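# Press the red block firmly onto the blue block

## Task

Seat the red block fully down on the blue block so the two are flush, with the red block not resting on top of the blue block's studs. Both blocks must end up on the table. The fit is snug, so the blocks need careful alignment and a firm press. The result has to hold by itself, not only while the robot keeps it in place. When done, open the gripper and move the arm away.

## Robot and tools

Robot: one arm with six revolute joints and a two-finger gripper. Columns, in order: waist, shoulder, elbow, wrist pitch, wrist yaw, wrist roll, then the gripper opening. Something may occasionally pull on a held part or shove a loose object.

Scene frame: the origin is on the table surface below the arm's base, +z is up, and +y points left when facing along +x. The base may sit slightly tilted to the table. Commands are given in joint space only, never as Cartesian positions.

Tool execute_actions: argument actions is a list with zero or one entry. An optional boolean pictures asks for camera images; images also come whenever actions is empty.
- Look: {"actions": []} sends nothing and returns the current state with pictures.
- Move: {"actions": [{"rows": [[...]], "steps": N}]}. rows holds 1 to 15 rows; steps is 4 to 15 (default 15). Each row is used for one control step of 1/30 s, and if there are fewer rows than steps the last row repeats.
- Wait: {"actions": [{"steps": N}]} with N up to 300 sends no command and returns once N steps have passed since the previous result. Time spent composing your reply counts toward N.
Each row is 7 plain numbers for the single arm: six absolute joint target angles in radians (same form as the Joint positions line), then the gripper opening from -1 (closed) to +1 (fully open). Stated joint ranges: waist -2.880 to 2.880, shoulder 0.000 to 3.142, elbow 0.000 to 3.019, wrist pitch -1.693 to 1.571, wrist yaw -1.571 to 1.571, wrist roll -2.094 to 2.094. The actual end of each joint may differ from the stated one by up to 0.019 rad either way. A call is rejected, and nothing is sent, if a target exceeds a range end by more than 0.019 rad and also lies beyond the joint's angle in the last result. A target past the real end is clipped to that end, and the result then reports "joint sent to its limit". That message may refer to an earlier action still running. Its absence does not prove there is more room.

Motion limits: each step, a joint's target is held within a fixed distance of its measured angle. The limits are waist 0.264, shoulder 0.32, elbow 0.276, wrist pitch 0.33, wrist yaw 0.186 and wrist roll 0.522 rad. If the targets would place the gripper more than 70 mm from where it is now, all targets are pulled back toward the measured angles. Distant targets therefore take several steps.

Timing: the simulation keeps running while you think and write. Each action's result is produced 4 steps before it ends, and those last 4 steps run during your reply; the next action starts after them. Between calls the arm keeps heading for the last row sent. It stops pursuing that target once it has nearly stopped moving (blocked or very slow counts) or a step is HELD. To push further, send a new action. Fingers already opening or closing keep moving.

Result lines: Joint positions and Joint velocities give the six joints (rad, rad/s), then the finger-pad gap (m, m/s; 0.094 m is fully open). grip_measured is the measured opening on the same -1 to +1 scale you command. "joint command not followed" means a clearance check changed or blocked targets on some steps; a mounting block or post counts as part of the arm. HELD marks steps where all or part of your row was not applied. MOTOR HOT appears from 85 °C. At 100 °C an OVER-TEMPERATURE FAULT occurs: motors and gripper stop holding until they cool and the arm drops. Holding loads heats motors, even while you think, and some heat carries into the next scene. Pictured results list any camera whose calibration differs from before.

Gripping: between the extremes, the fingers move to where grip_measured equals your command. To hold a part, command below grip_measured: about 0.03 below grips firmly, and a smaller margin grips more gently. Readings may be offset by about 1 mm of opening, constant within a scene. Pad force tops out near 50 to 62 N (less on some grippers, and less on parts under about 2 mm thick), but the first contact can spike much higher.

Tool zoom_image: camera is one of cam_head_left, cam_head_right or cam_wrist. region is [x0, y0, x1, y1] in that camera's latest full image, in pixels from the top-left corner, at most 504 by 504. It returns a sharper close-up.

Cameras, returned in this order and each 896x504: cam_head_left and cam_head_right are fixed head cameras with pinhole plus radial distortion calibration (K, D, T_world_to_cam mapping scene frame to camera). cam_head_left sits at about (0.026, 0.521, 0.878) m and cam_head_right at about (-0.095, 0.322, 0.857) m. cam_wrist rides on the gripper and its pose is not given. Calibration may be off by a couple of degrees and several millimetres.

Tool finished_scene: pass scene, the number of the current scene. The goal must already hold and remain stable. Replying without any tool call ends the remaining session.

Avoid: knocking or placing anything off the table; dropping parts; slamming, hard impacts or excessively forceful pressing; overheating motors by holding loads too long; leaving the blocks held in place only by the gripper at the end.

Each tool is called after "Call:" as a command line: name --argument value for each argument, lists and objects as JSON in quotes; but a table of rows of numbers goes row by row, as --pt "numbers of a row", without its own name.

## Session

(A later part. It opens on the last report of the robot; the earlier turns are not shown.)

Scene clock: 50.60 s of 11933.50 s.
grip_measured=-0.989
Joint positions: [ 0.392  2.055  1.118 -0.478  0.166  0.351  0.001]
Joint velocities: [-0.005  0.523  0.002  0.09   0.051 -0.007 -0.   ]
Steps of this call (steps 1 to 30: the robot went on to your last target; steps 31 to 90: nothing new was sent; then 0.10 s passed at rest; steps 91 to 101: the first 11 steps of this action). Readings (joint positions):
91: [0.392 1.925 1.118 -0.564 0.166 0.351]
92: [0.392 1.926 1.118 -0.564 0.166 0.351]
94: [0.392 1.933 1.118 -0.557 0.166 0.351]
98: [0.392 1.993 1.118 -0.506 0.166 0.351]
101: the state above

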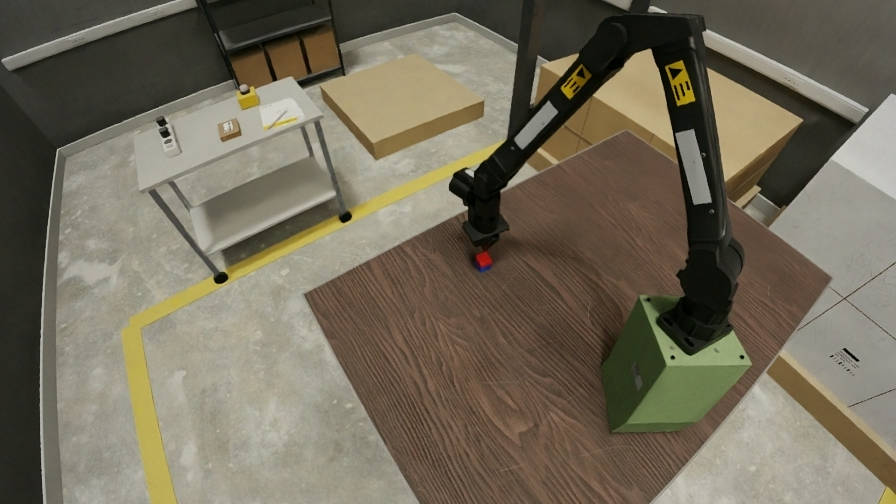

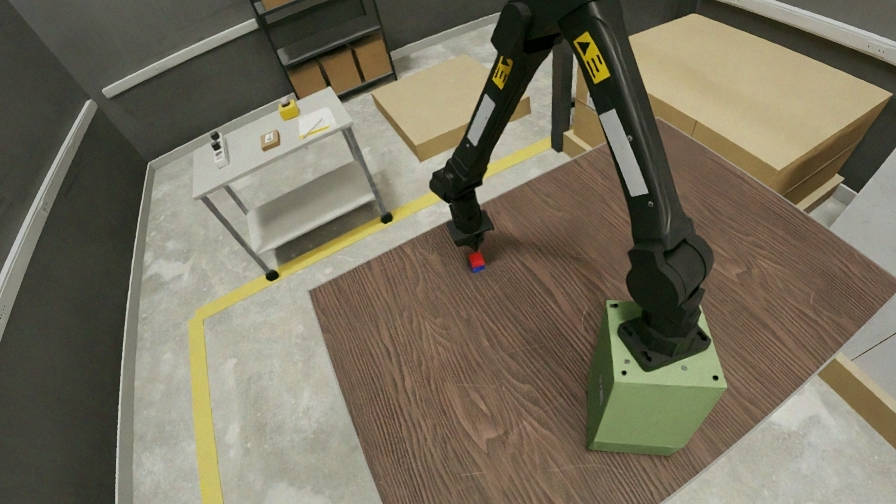

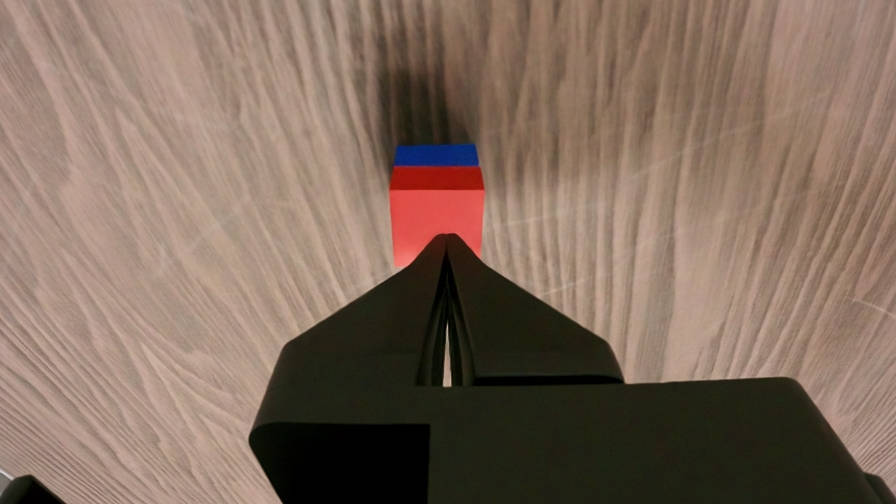

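Call:
execute_actions --actions '[{"rows":[[0.391,2.105,1.125,-0.45,0.165,0.355,-1],[0.391,2.11,1.125,-0.445,0.165,0.355,-1],[0.391,2.115,1.125,-0.44,0.165,0.355,-1],[0.391,2.12,1.125,-0.435,0.165,0.355,-1],[0.391,2.125,1.125,-0.43,0.165,0.355,-1],[0.391,2.13,1.125,-0.425,0.165,0.355,-1],[0.391,2.135,1.125,-0.42,0.165,0.355,-1],[0.391,2.14,1.125,-0.42,0.165,0.355,-1],[0.391,2.145,1.125,-0.42,0.165,0.355,-1]],"steps":13}]' --pictures true

Scene clock: 51.03 s of 11933.50 s.
grip_measured=-0.989
Joint positions: [ 0.392  2.099  1.118 -0.439  0.166  0.351  0.001]
Joint velocities: [-0.015  0.054  0.012  0.076  0.022 -0.007  0.   ]
Steps of this call (steps 1 to 4: the last 4 steps of your previous action; steps 5 to 13: the first 9 steps of this action). Readings (joint positions):
5: [0.392 2.096 1.118 -0.475 0.166 0.351]
6: [0.392 2.096 1.118 -0.472 0.166 0.351]
8: [0.392 2.096 1.118 -0.460 0.166 0.351]
12: [0.392 2.097 1.118 -0.442 0.166 0.351]
13: the state above

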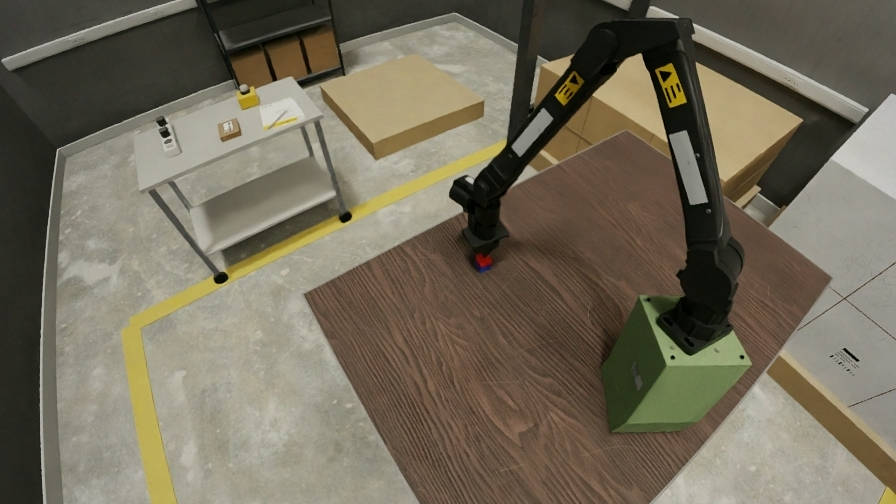

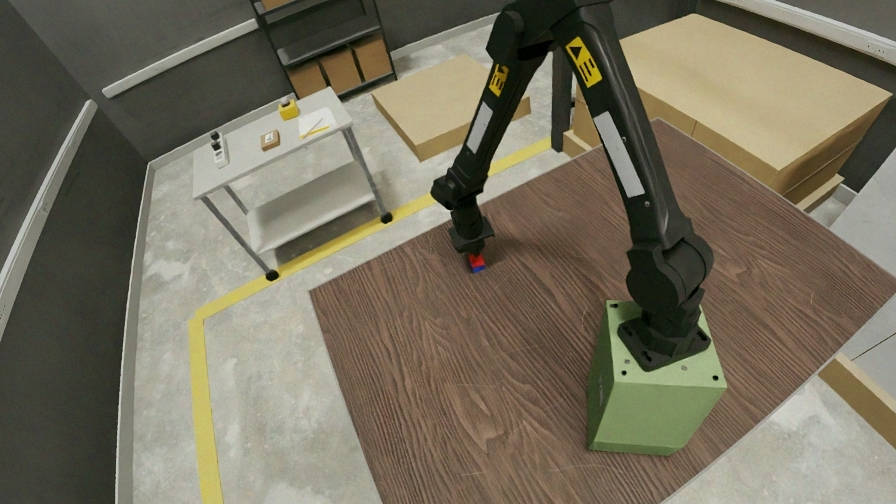

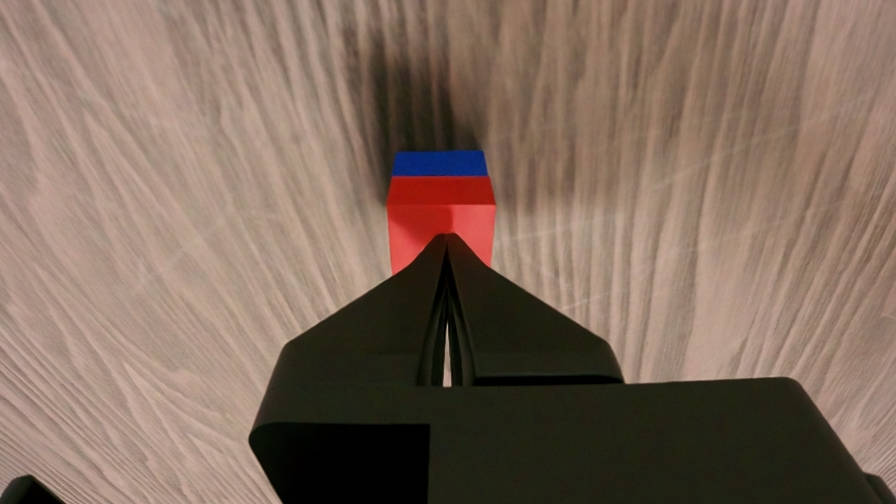

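Call:
execute_actions --actions '[{"rows":[[0.391,2.15,1.125,-0.425,0.165,0.355,-1],[0.391,2.165,1.125,-0.425,0.165,0.355,-1],[0.391,2.18,1.125,-0.425,0.165,0.355,-1],[0.391,2.195,1.125,-0.425,0.165,0.355,-1],[0.391,2.21,1.125,-0.425,0.165,0.355,-1],[0.391,2.225,1.125,-0.425,0.165,0.355,-1],[0.391,2.24,1.125,-0.425,0.165,0.355,-1],[0.391,2.25,1.125,-0.425,0.165,0.355,-1]],"steps":12}]' --pictures true

Scene clock: 51.50 s of 11933.50 s.
grip_measured=-0.989
Joint positions: [ 0.392  2.117  1.119 -0.436  0.169  0.351  0.   ]
Joint velocities: [ 0.015 -0.015  0.007  0.002  0.095 -0.051 -0.001]
Steps of this call (steps 1 to 4: the last 4 steps of your previous action; steps 5 to 6: the robot went on to your last target; steps 7 to 14: the first 8 steps of this action). Readings (joint positions):
7: [0.392 2.110 1.118 -0.436 0.166 0.351]
8: [0.392 2.111 1.118 -0.436 0.166 0.351]
10: [0.392 2.113 1.118 -0.436 0.166 0.351]
14: the state above

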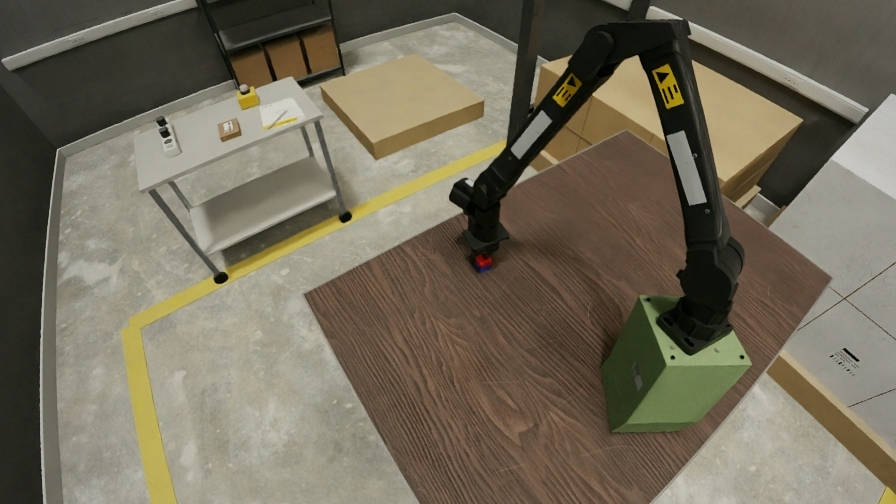

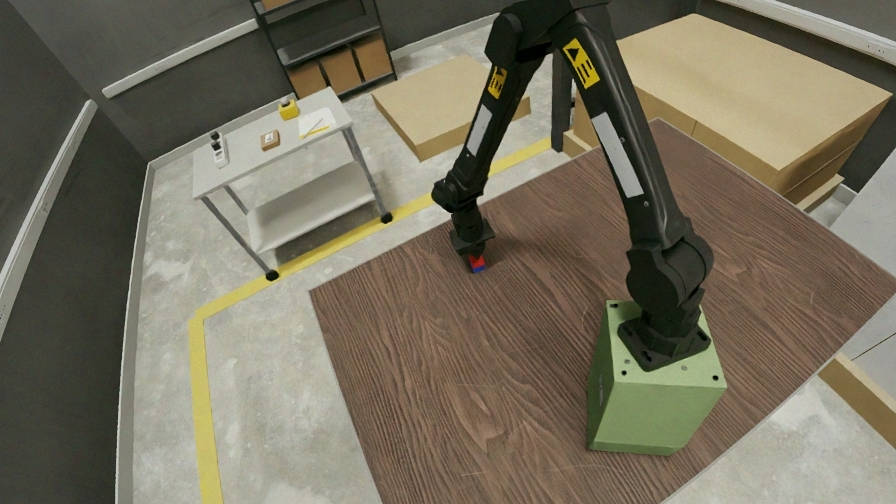

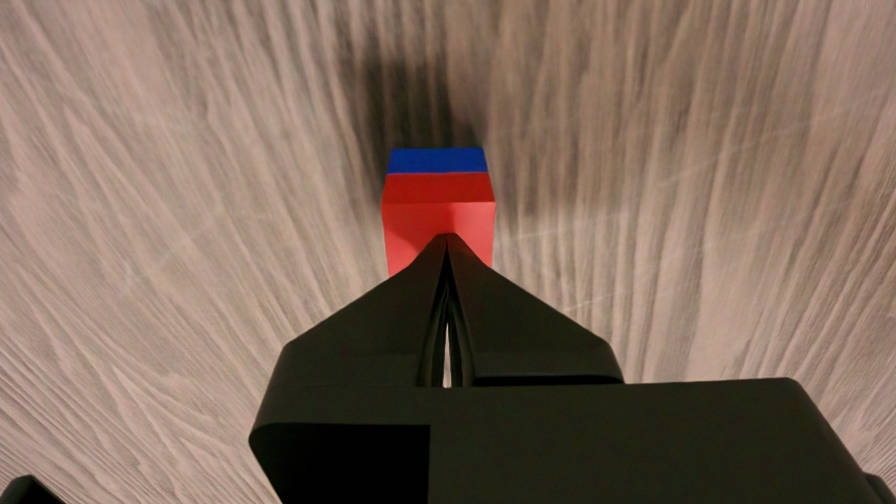

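Call:
execute_actions --actions '[{"rows":[[0.391,2.26,1.125,-0.425,0.165,0.355,-1],[0.391,2.27,1.125,-0.425,0.165,0.355,-1]],"steps":10}]' --pictures true

Scene clock: 51.83 s of 11933.50 s.
grip_measured=-0.989
Joint positions: [ 0.392  2.117  1.119 -0.436  0.169  0.351  0.   ]
Joint velocities: [ 0.015 -0.005  0.007 -0.012  0.007  0.066  0.001]
Steps of this call (steps 1 to 4: the last 4 steps of your previous action; steps 5 to 10: the first 6 steps of this action). Readings (joint positions):
5: [0.392 2.117 1.119 -0.436 0.169 0.351]
6: [0.392 2.117 1.119 -0.436 0.169 0.351]
8: [0.392 2.117 1.119 -0.436 0.169 0.351]
10: the state above

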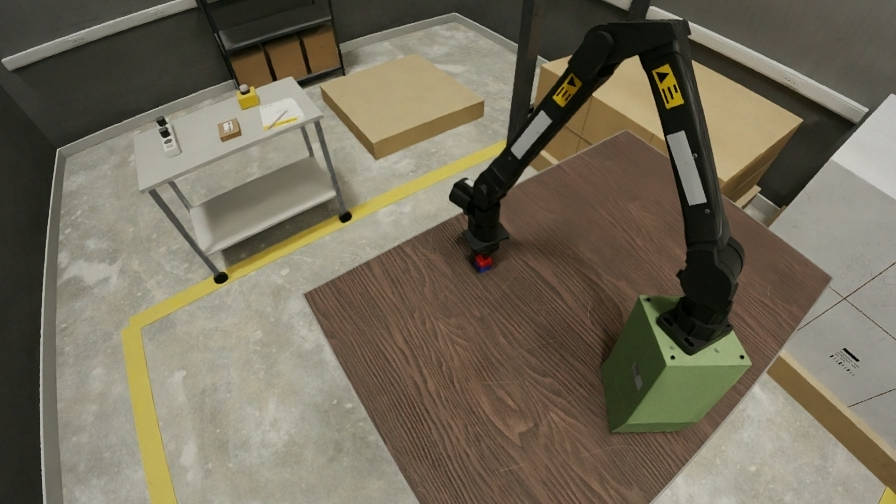

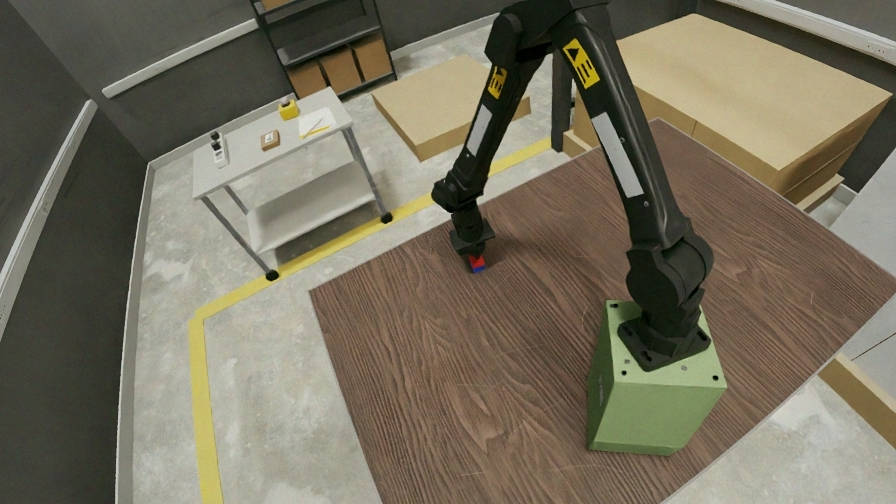

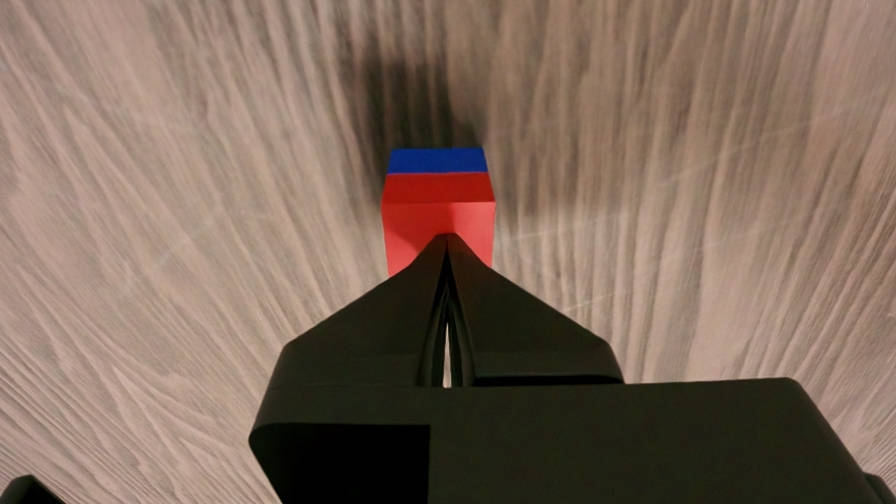

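Call:
execute_actions --actions '[{"rows":[[0.391,2.2,1.125,-0.43,0.168,0.353,-1],[0.391,2.14,1.125,-0.435,0.168,0.353,-1],[0.391,2.11,1.125,-0.445,0.168,0.353,-1],[0.391,2.08,1.125,-0.475,0.168,0.353,-1],[0.391,2.05,1.13,-0.51,0.168,0.353,-1],[0.391,2.02,1.15,-0.56,0.168,0.353,-1],[0.391,2.0,1.19,-0.66,0.168,0.353,-1],[0.391,2.0,1.24,-0.78,0.168,0.353,-1],[0.391,2.0,1.29,-0.9,0.168,0.353,-1],[0.391,2.0,1.34,-1.02,0.168,0.353,-1],[0.391,2.0,1.39,-1.13,0.168,0.353,-1],[0.391,2.01,1.43,-1.2,0.168,0.353,-1]],"steps":15}]'

Call:
execute_actions --actions '[{"steps":10}]' --pictures true

Scene clock: 52.57 s of 11933.50 s.
grip_measured=-0.989
Joint positions: [ 0.392  2.057  1.216 -0.844  0.169  0.351  0.   ]
Joint velocities: [-0.015 -0.122  1.033 -2.259  0.037 -0.022  0.   ]
Steps of this call (steps 1 to 4: the last 4 steps of your previous action; steps 5 to 11: the robot went on to your last target; steps 12 to 22: the first 11 steps of this action). Readings (joint positions):
12: [0.392 2.116 1.119 -0.436 0.169 0.351]
13: [0.392 2.113 1.119 -0.436 0.169 0.351]
15: [0.392 2.111 1.119 -0.440 0.169 0.351]
19: [0.392 2.080 1.134 -0.598 0.169 0.351]
22: the state above

Scene clock: 52.90 s of 11933.50 s.
grip_measured=-0.989
Joint positions: [ 0.392  2.003  1.419 -1.177  0.169  0.351  0.   ]
Joint velocities: [-0.024 -0.054 -0.007 -0.129  0.022 -0.022 -0.   ]
Kept back: nothing.
Steps of this call (steps 1 to 4: the last 4 steps of your previous action; steps 5 to 10: the robot went on to your last target). Readings (joint positions):
1: [0.392 2.054 1.255 -0.923 0.169 0.351]
2: [0.392 2.053 1.297 -1.000 0.169 0.351]
4: [0.392 2.048 1.371 -1.114 0.169 0.351]
8: [0.392 2.013 1.419 -1.168 0.169 0.351]
10: the state above

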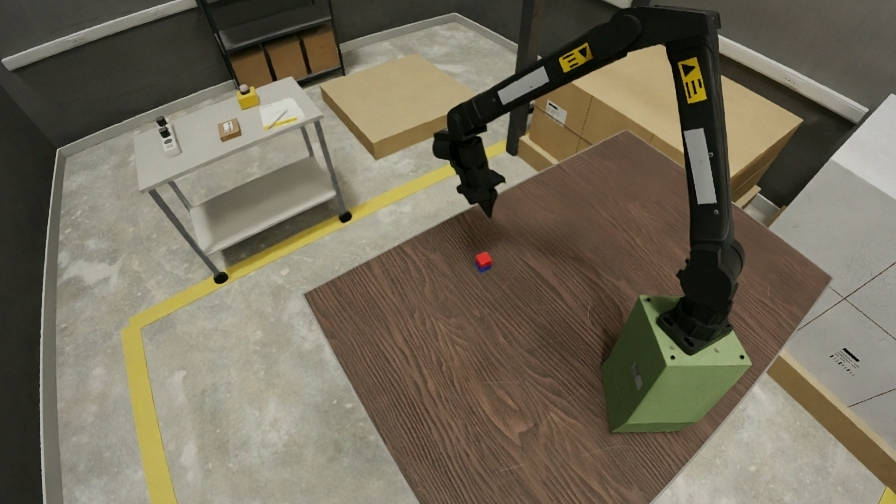

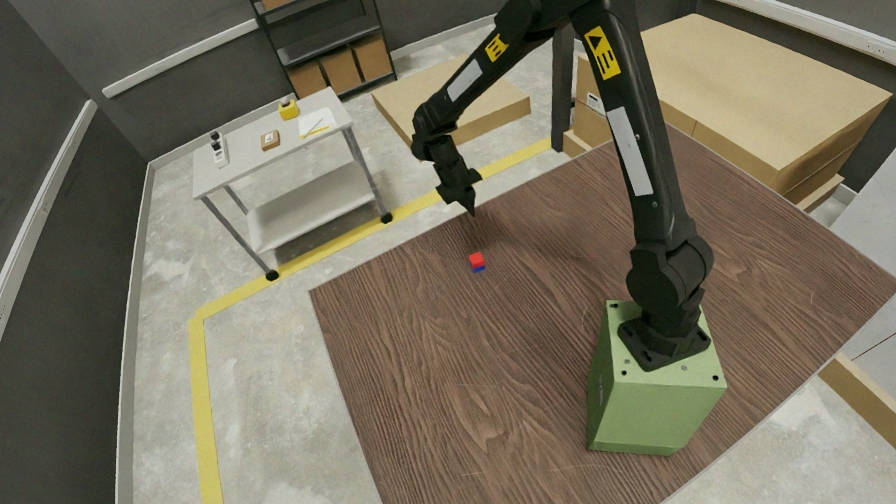

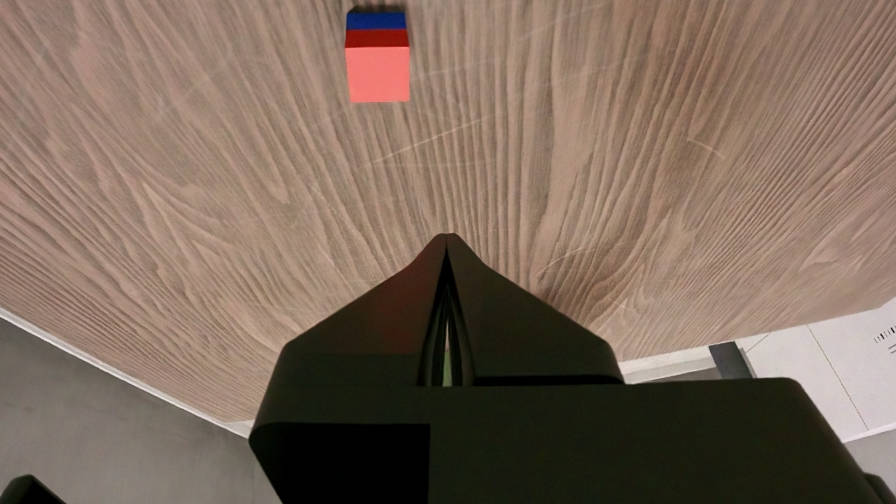

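Call:
zoom_image --camera "cam_wrist" --region '[335, 0, 425, 70]'

Call:
zoom_image --camera "cam_head_right" --region '[452, 240, 502, 285]'

Call:
zoom_image --camera "cam_head_left" --region '[460, 240, 510, 285]'

Region (335, 0, 425, 70) of cam_wrist's 896x504 image, scaled by 5.600, with more detail than that image has.

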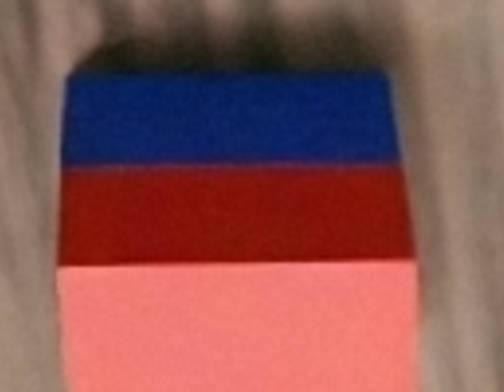

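Region (452, 240, 502, 285) of cam_head_right's 896x504 image, scaled by 10.080, with more detail than that image has; it fills the top 454 rows of this view, and the rest is white.

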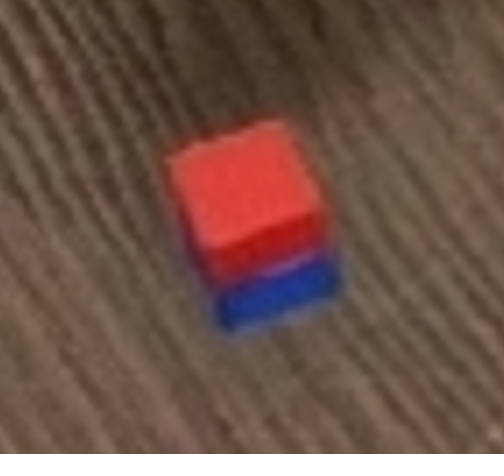

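Region (460, 240, 510, 285) of cam_head_left's 896x504 image, scaled by 10.080, with more detail than that image has; it fills the top 454 rows of this view, and the rest is white.

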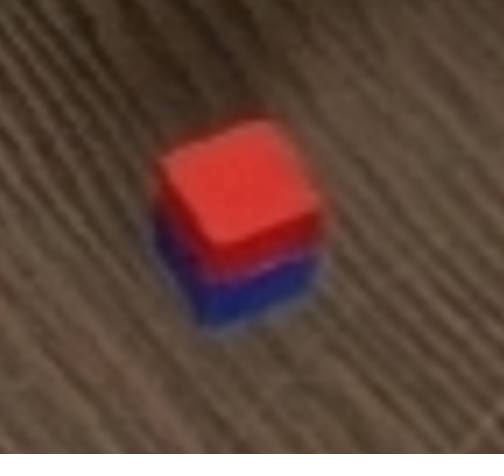

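Call:
execute_actions --actions '[{"rows":[[0.391,2.0,1.38,-1.1,0.165,0.1,-1],[0.391,2.0,1.33,-1.0,0.165,-0.2,-1],[0.391,2.0,1.28,-0.9,0.165,-0.5,-1],[0.391,2.0,1.23,-0.8,0.165,-0.8,-1],[0.391,2.0,1.18,-0.7,0.165,-1.1,-1],[0.391,2.0,1.14,-0.6,0.165,-1.3,-1],[0.391,2.02,1.12,-0.54,0.165,-1.3,-1]],"steps":15}]'

Call:
execute_actions --actions '[{"steps":12}]' --pictures true

Scene clock: 56.50 s of 11933.50 s.
grip_measured=-0.989
Joint positions: [ 0.392  2.012  1.108 -0.584  0.167 -0.662  0.   ]
Joint velocities: [-0.005  0.142 -0.139  0.247 -0.066 -2.733 -0.   ]
Steps of this call (steps 1 to 30: the robot went on to your last target; steps 31 to 90: nothing new was sent; then 0.23 s passed at rest; steps 91 to 101: the first 11 steps of this action). Readings (joint positions):
91: [0.392 2.003 1.414 -1.171 0.169 0.314]
92: [0.392 2.000 1.399 -1.129 0.169 0.226]
94: [0.392 1.991 1.334 -0.977 0.168 0.029]
98: [0.392 1.994 1.157 -0.644 0.167 -0.365]
101: the state above

Scene clock: 56.90 s of 11933.50 s.
grip_measured=-0.989
Joint positions: [ 0.392  2.018  1.106 -0.556  0.167 -1.244  0.   ]
Joint velocities: [ 0.015  0.005 -0.017  0.002  0.051 -0.256 -0.   ]
Kept back: nothing.
Steps of this call (steps 1 to 4: the last 4 steps of your previous action; steps 5 to 12: the robot went on to your last target). Readings (joint positions):
1: [0.392 2.016 1.105 -0.578 0.167 -0.761]
2: [0.392 2.018 1.105 -0.572 0.167 -0.859]
4: [0.392 2.018 1.106 -0.561 0.167 -1.014]
8: [0.392 2.018 1.106 -0.556 0.167 -1.177]
12: the state above

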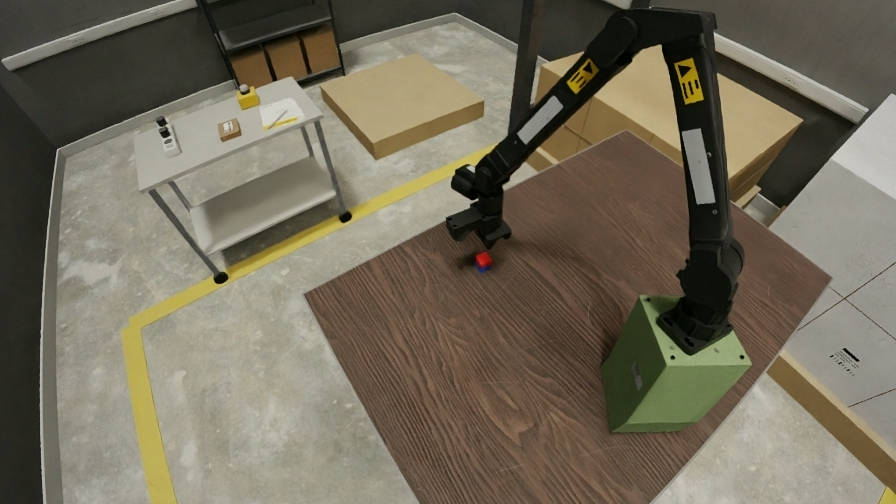

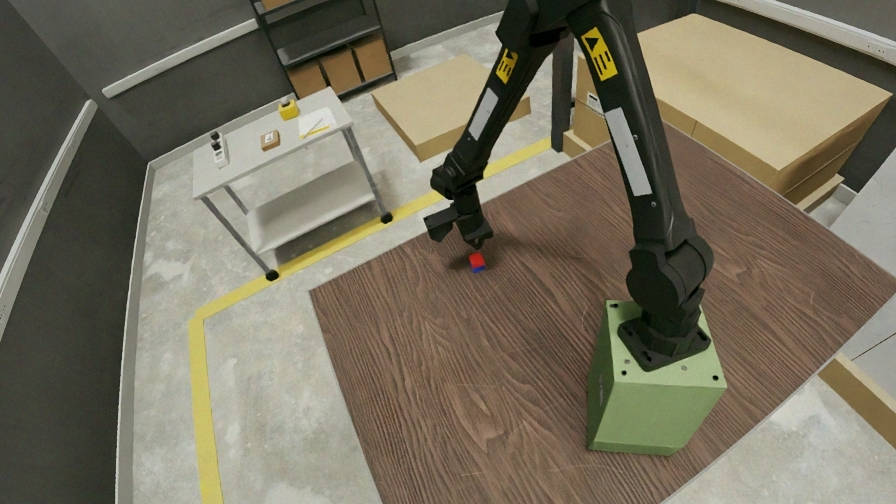

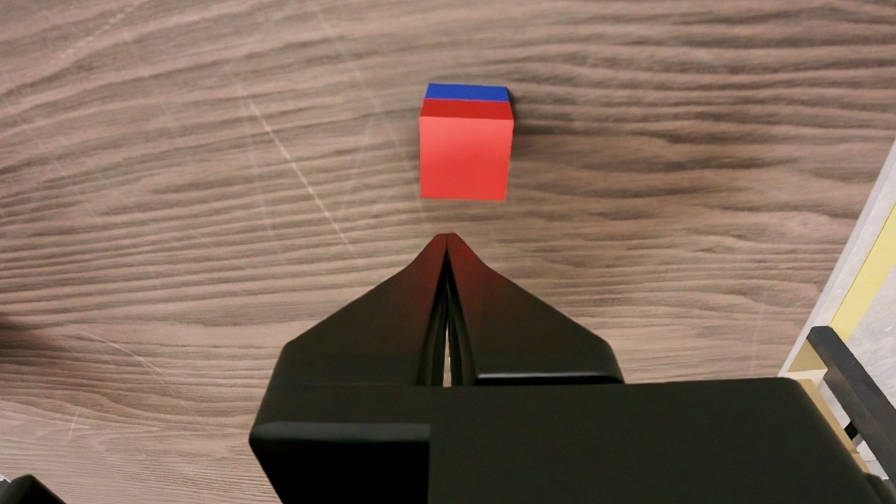

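Call:
zoom_image --camera "cam_wrist" --region '[410, 70, 530, 140]'

Region (410, 70, 530, 140) of cam_wrist's 896x504 image, scaled by 4.200, with more detail than that image has; it fills the top 294 rows of this view, and the rest is white.

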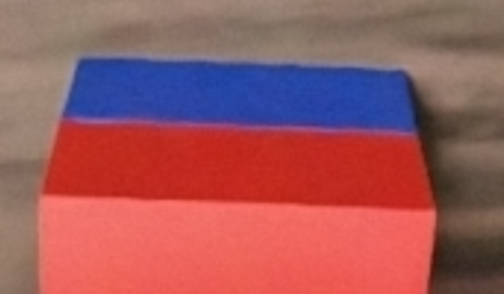

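Call:
execute_actions --actions '[{"rows":[[0.391,2.05,1.115,-0.52,0.165,-1.25,-1],[0.391,2.065,1.115,-0.505,0.165,-1.25,-1],[0.391,2.08,1.115,-0.49,0.165,-1.25,-1],[0.391,2.09,1.115,-0.475,0.165,-1.25,-1],[0.391,2.1,1.115,-0.465,0.165,-1.25,-1],[0.391,2.11,1.115,-0.455,0.165,-1.25,-1],[0.391,2.118,1.115,-0.448,0.165,-1.25,-1],[0.391,2.124,1.115,-0.442,0.165,-1.25,-1],[0.391,2.13,1.115,-0.438,0.165,-1.25,-1],[0.391,2.135,1.115,-0.436,0.165,-1.25,-1]],"steps":15}]' --pictures true

Scene clock: 58.20 s of 11933.50 s.
grip_measured=-0.989
Joint positions: [ 0.392  2.099  1.106 -0.456  0.167 -1.263  0.   ]
Joint velocities: [ 0.024  0.288 -0.007  0.066 -0.022  0.007  0.001]
Steps of this call (steps 1 to 28: the robot went on to your last target; steps 29 to 39: the first 11 steps of this action). Readings (joint positions):
29: [0.392 2.018 1.106 -0.552 0.167 -1.285]
30: [0.392 2.019 1.106 -0.544 0.167 -1.280]
32: [0.392 2.026 1.106 -0.517 0.167 -1.273]
36: [0.392 2.065 1.106 -0.471 0.167 -1.266]
39: the state above

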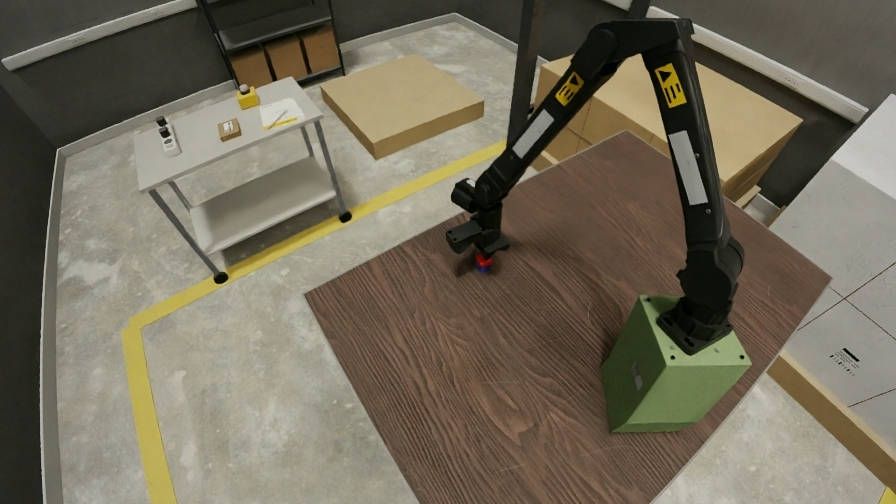

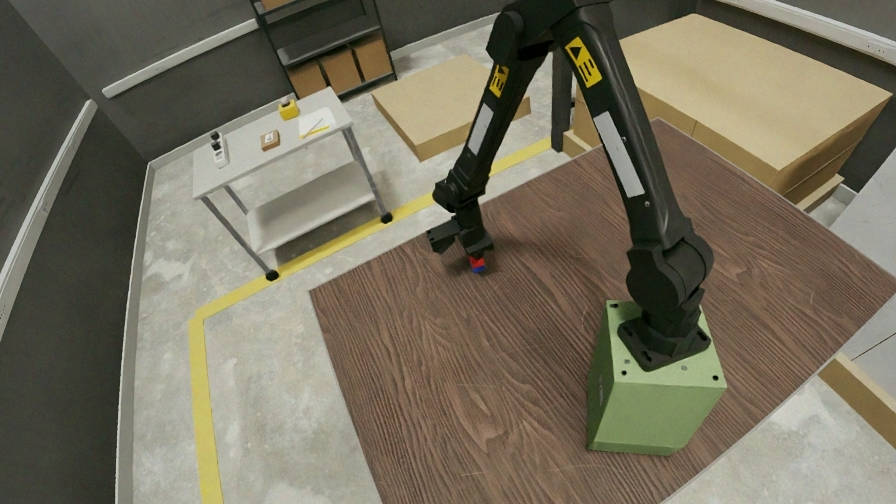

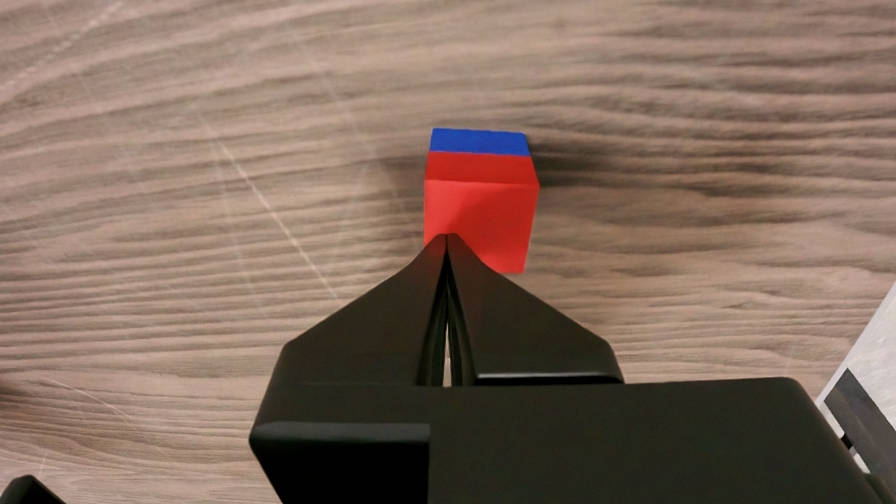

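Call:
execute_actions --actions '[{"rows":[[0.391,2.135,1.12,-0.425,0.165,-1.25,-1],[0.391,2.14,1.12,-0.425,0.165,-1.25,-1],[0.391,2.15,1.12,-0.425,0.165,-1.25,-1],[0.391,2.165,1.12,-0.425,0.165,-1.25,-1]],"steps":6}]' --pictures true

Scene clock: 58.40 s of 11933.50 s.
grip_measured=-0.989
Joint positions: [ 0.392  2.109  1.108 -0.446  0.167 -1.261  0.   ]
Joint velocities: [ 0.005 -0.005 -0.002  0.061 -0.022  0.022  0.   ]
Steps of this call (steps 1 to 4: the last 4 steps of your previous action; steps 5 to 6: the first 2 steps of this action). Readings (joint positions):
5: [0.392 2.109 1.108 -0.449 0.167 -1.261]
6: the state above

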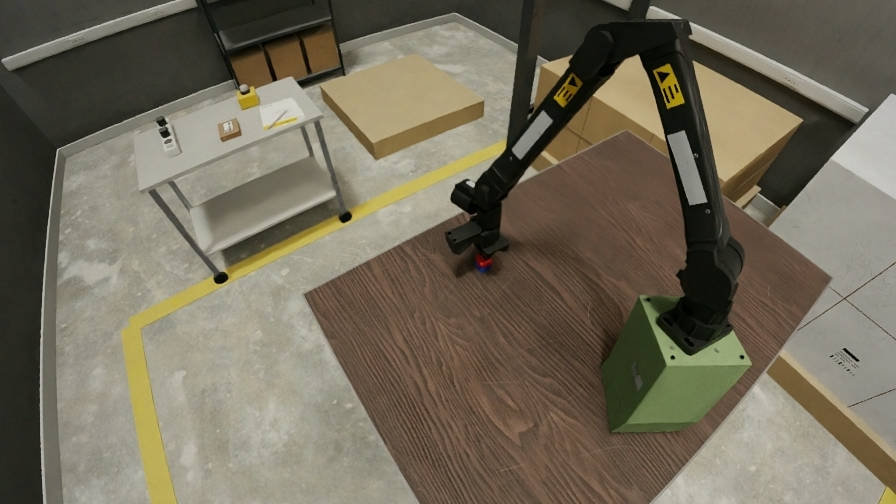

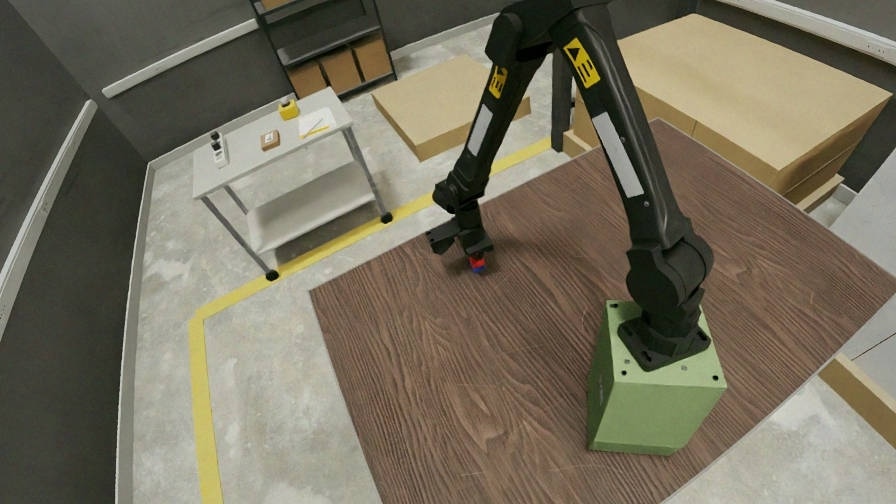

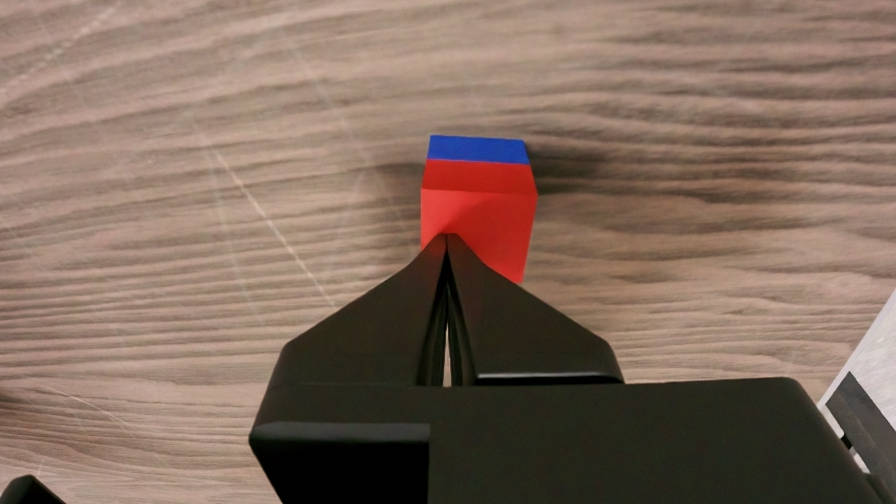

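Call:
execute_actions --actions '[{"rows":[[0.391,2.175,1.115,-0.44,0.165,-1.255,-1],[0.391,2.19,1.115,-0.44,0.165,-1.255,-1],[0.391,2.205,1.115,-0.44,0.165,-1.255,-1],[0.391,2.22,1.115,-0.44,0.165,-1.255,-1],[0.391,2.235,1.115,-0.44,0.165,-1.255,-1],[0.391,2.25,1.115,-0.44,0.165,-1.255,-1]],"steps":12}]' --pictures true

Call:
zoom_image --camera "cam_wrist" --region '[410, 125, 550, 205]'

Scene clock: 58.83 s of 11933.50 s.
grip_measured=-0.989
Joint positions: [ 0.392  2.114  1.109 -0.444  0.168 -1.261  0.   ]
Joint velocities: [-0.005  0.005 -0.032  0.002  0.051 -0.007  0.001]
Steps of this call (steps 1 to 4: the last 4 steps of your previous action; step 5: the robot went on to your last target; steps 6 to 13: the first 8 steps of this action). Readings (joint positions):
6: [0.392 2.110 1.108 -0.443 0.167 -1.261]
7: [0.392 2.111 1.108 -0.443 0.167 -1.261]
9: [0.392 2.112 1.108 -0.443 0.167 -1.261]
13: the state above

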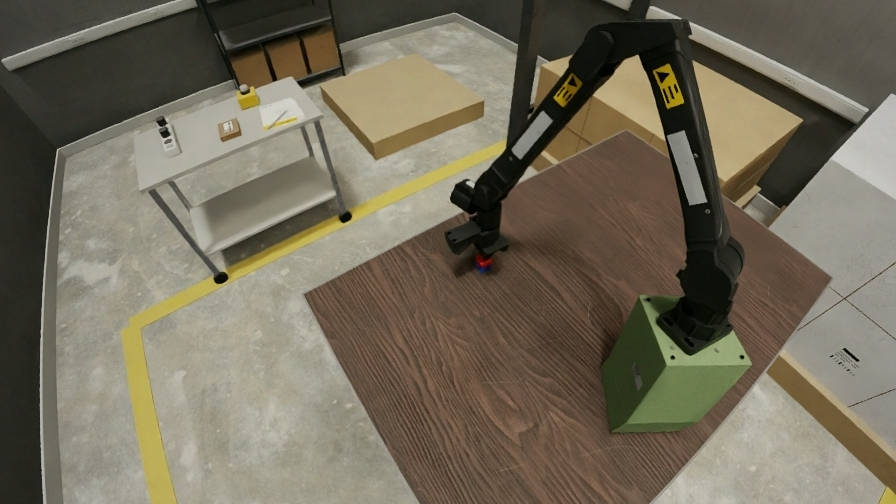

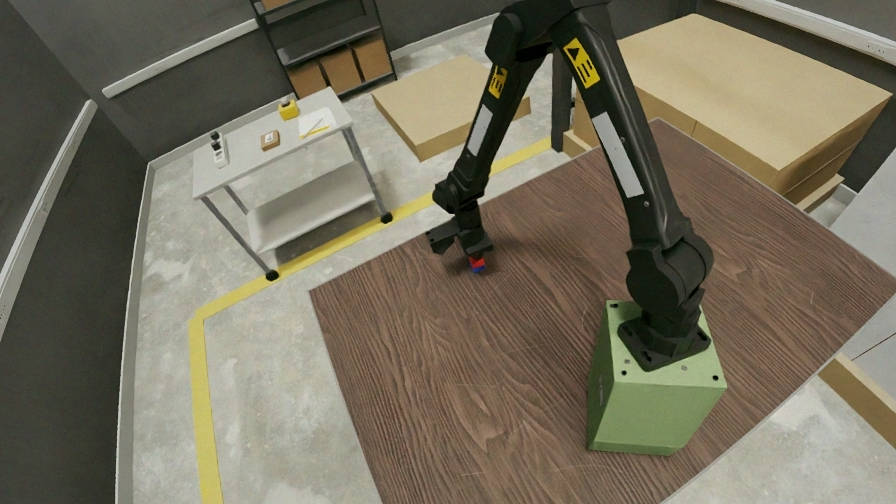

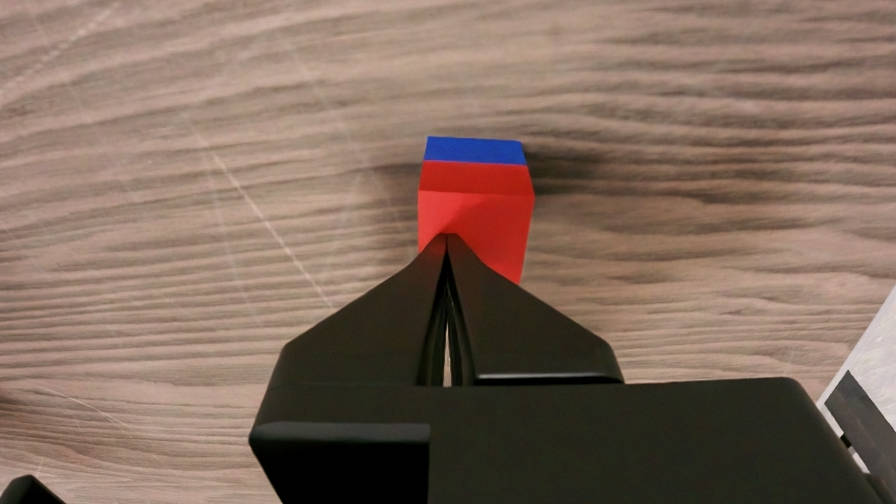

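Region (410, 125, 550, 205) of cam_wrist's 896x504 image, scaled by 3.600, with more detail than that image has; it fills the top 288 rows of this view, and the rest is white.

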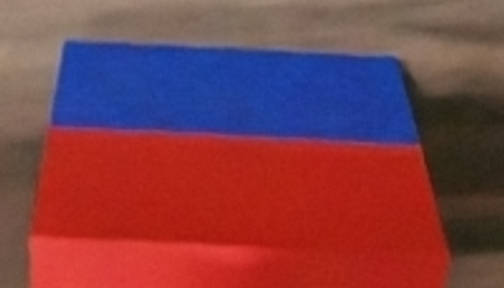

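Seam is now clean. Release and lift clear.

Call:
execute_actions --actions '[{"rows":[[0.391,2.2,1.115,-0.445,0.165,-1.255,-1],[0.391,2.13,1.115,-0.45,0.165,-1.255,-1],[0.391,2.1,1.115,-0.465,0.165,-1.255,-1],[0.391,2.07,1.115,-0.49,0.165,-1.255,-1],[0.391,2.04,1.115,-0.52,0.165,-1.255,-1],[0.391,2.01,1.115,-0.55,0.165,-1.255,-1],[0.391,1.98,1.115,-0.58,0.165,-1.255,-1],[0.391,1.95,1.115,-0.61,0.165,-1.255,-1],[0.391,1.93,1.115,-0.63,0.165,-1.255,-1]],"steps":15}]' --pictures true

Call:
zoom_image --camera "cam_wrist" --region '[400, 60, 540, 160]'

Scene clock: 59.40 s of 11933.50 s.
grip_measured=-0.989
Joint positions: [ 0.392  1.993  1.109 -0.603  0.167 -1.261  0.   ]
Joint velocities: [-0.024 -0.796  0.002 -0.222  0.066  0.022 -0.   ]
Steps of this call (steps 1 to 4: the last 4 steps of your previous action; steps 5 to 6: the robot went on to your last target; steps 7 to 17: the first 11 steps of this action). Readings (joint positions):
7: [0.392 2.113 1.109 -0.444 0.168 -1.261]
8: [0.392 2.110 1.109 -0.444 0.167 -1.261]
10: [0.392 2.108 1.109 -0.451 0.167 -1.261]
14: [0.392 2.067 1.109 -0.543 0.167 -1.261]
17: the state above

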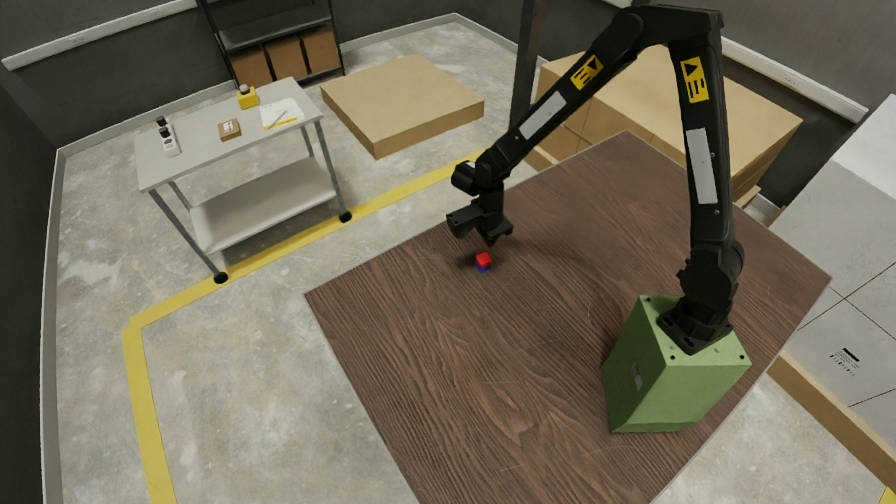

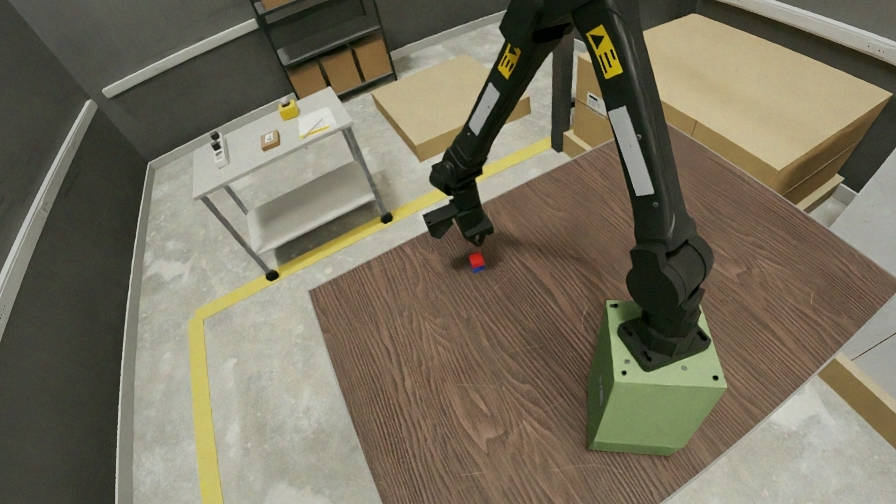

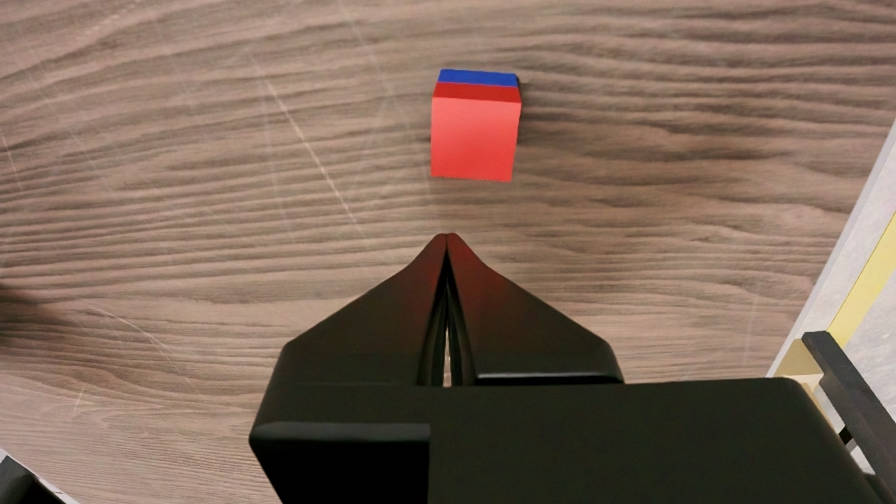

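Region (400, 60, 540, 160) of cam_wrist's 896x504 image, scaled by 3.600, with more detail than that image has; it fills the top 360 rows of this view, and the rest is white.

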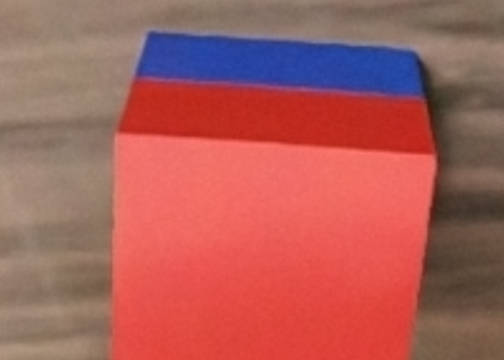

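Call:
finished_scene --scene 2

The scene is finished: the task was done.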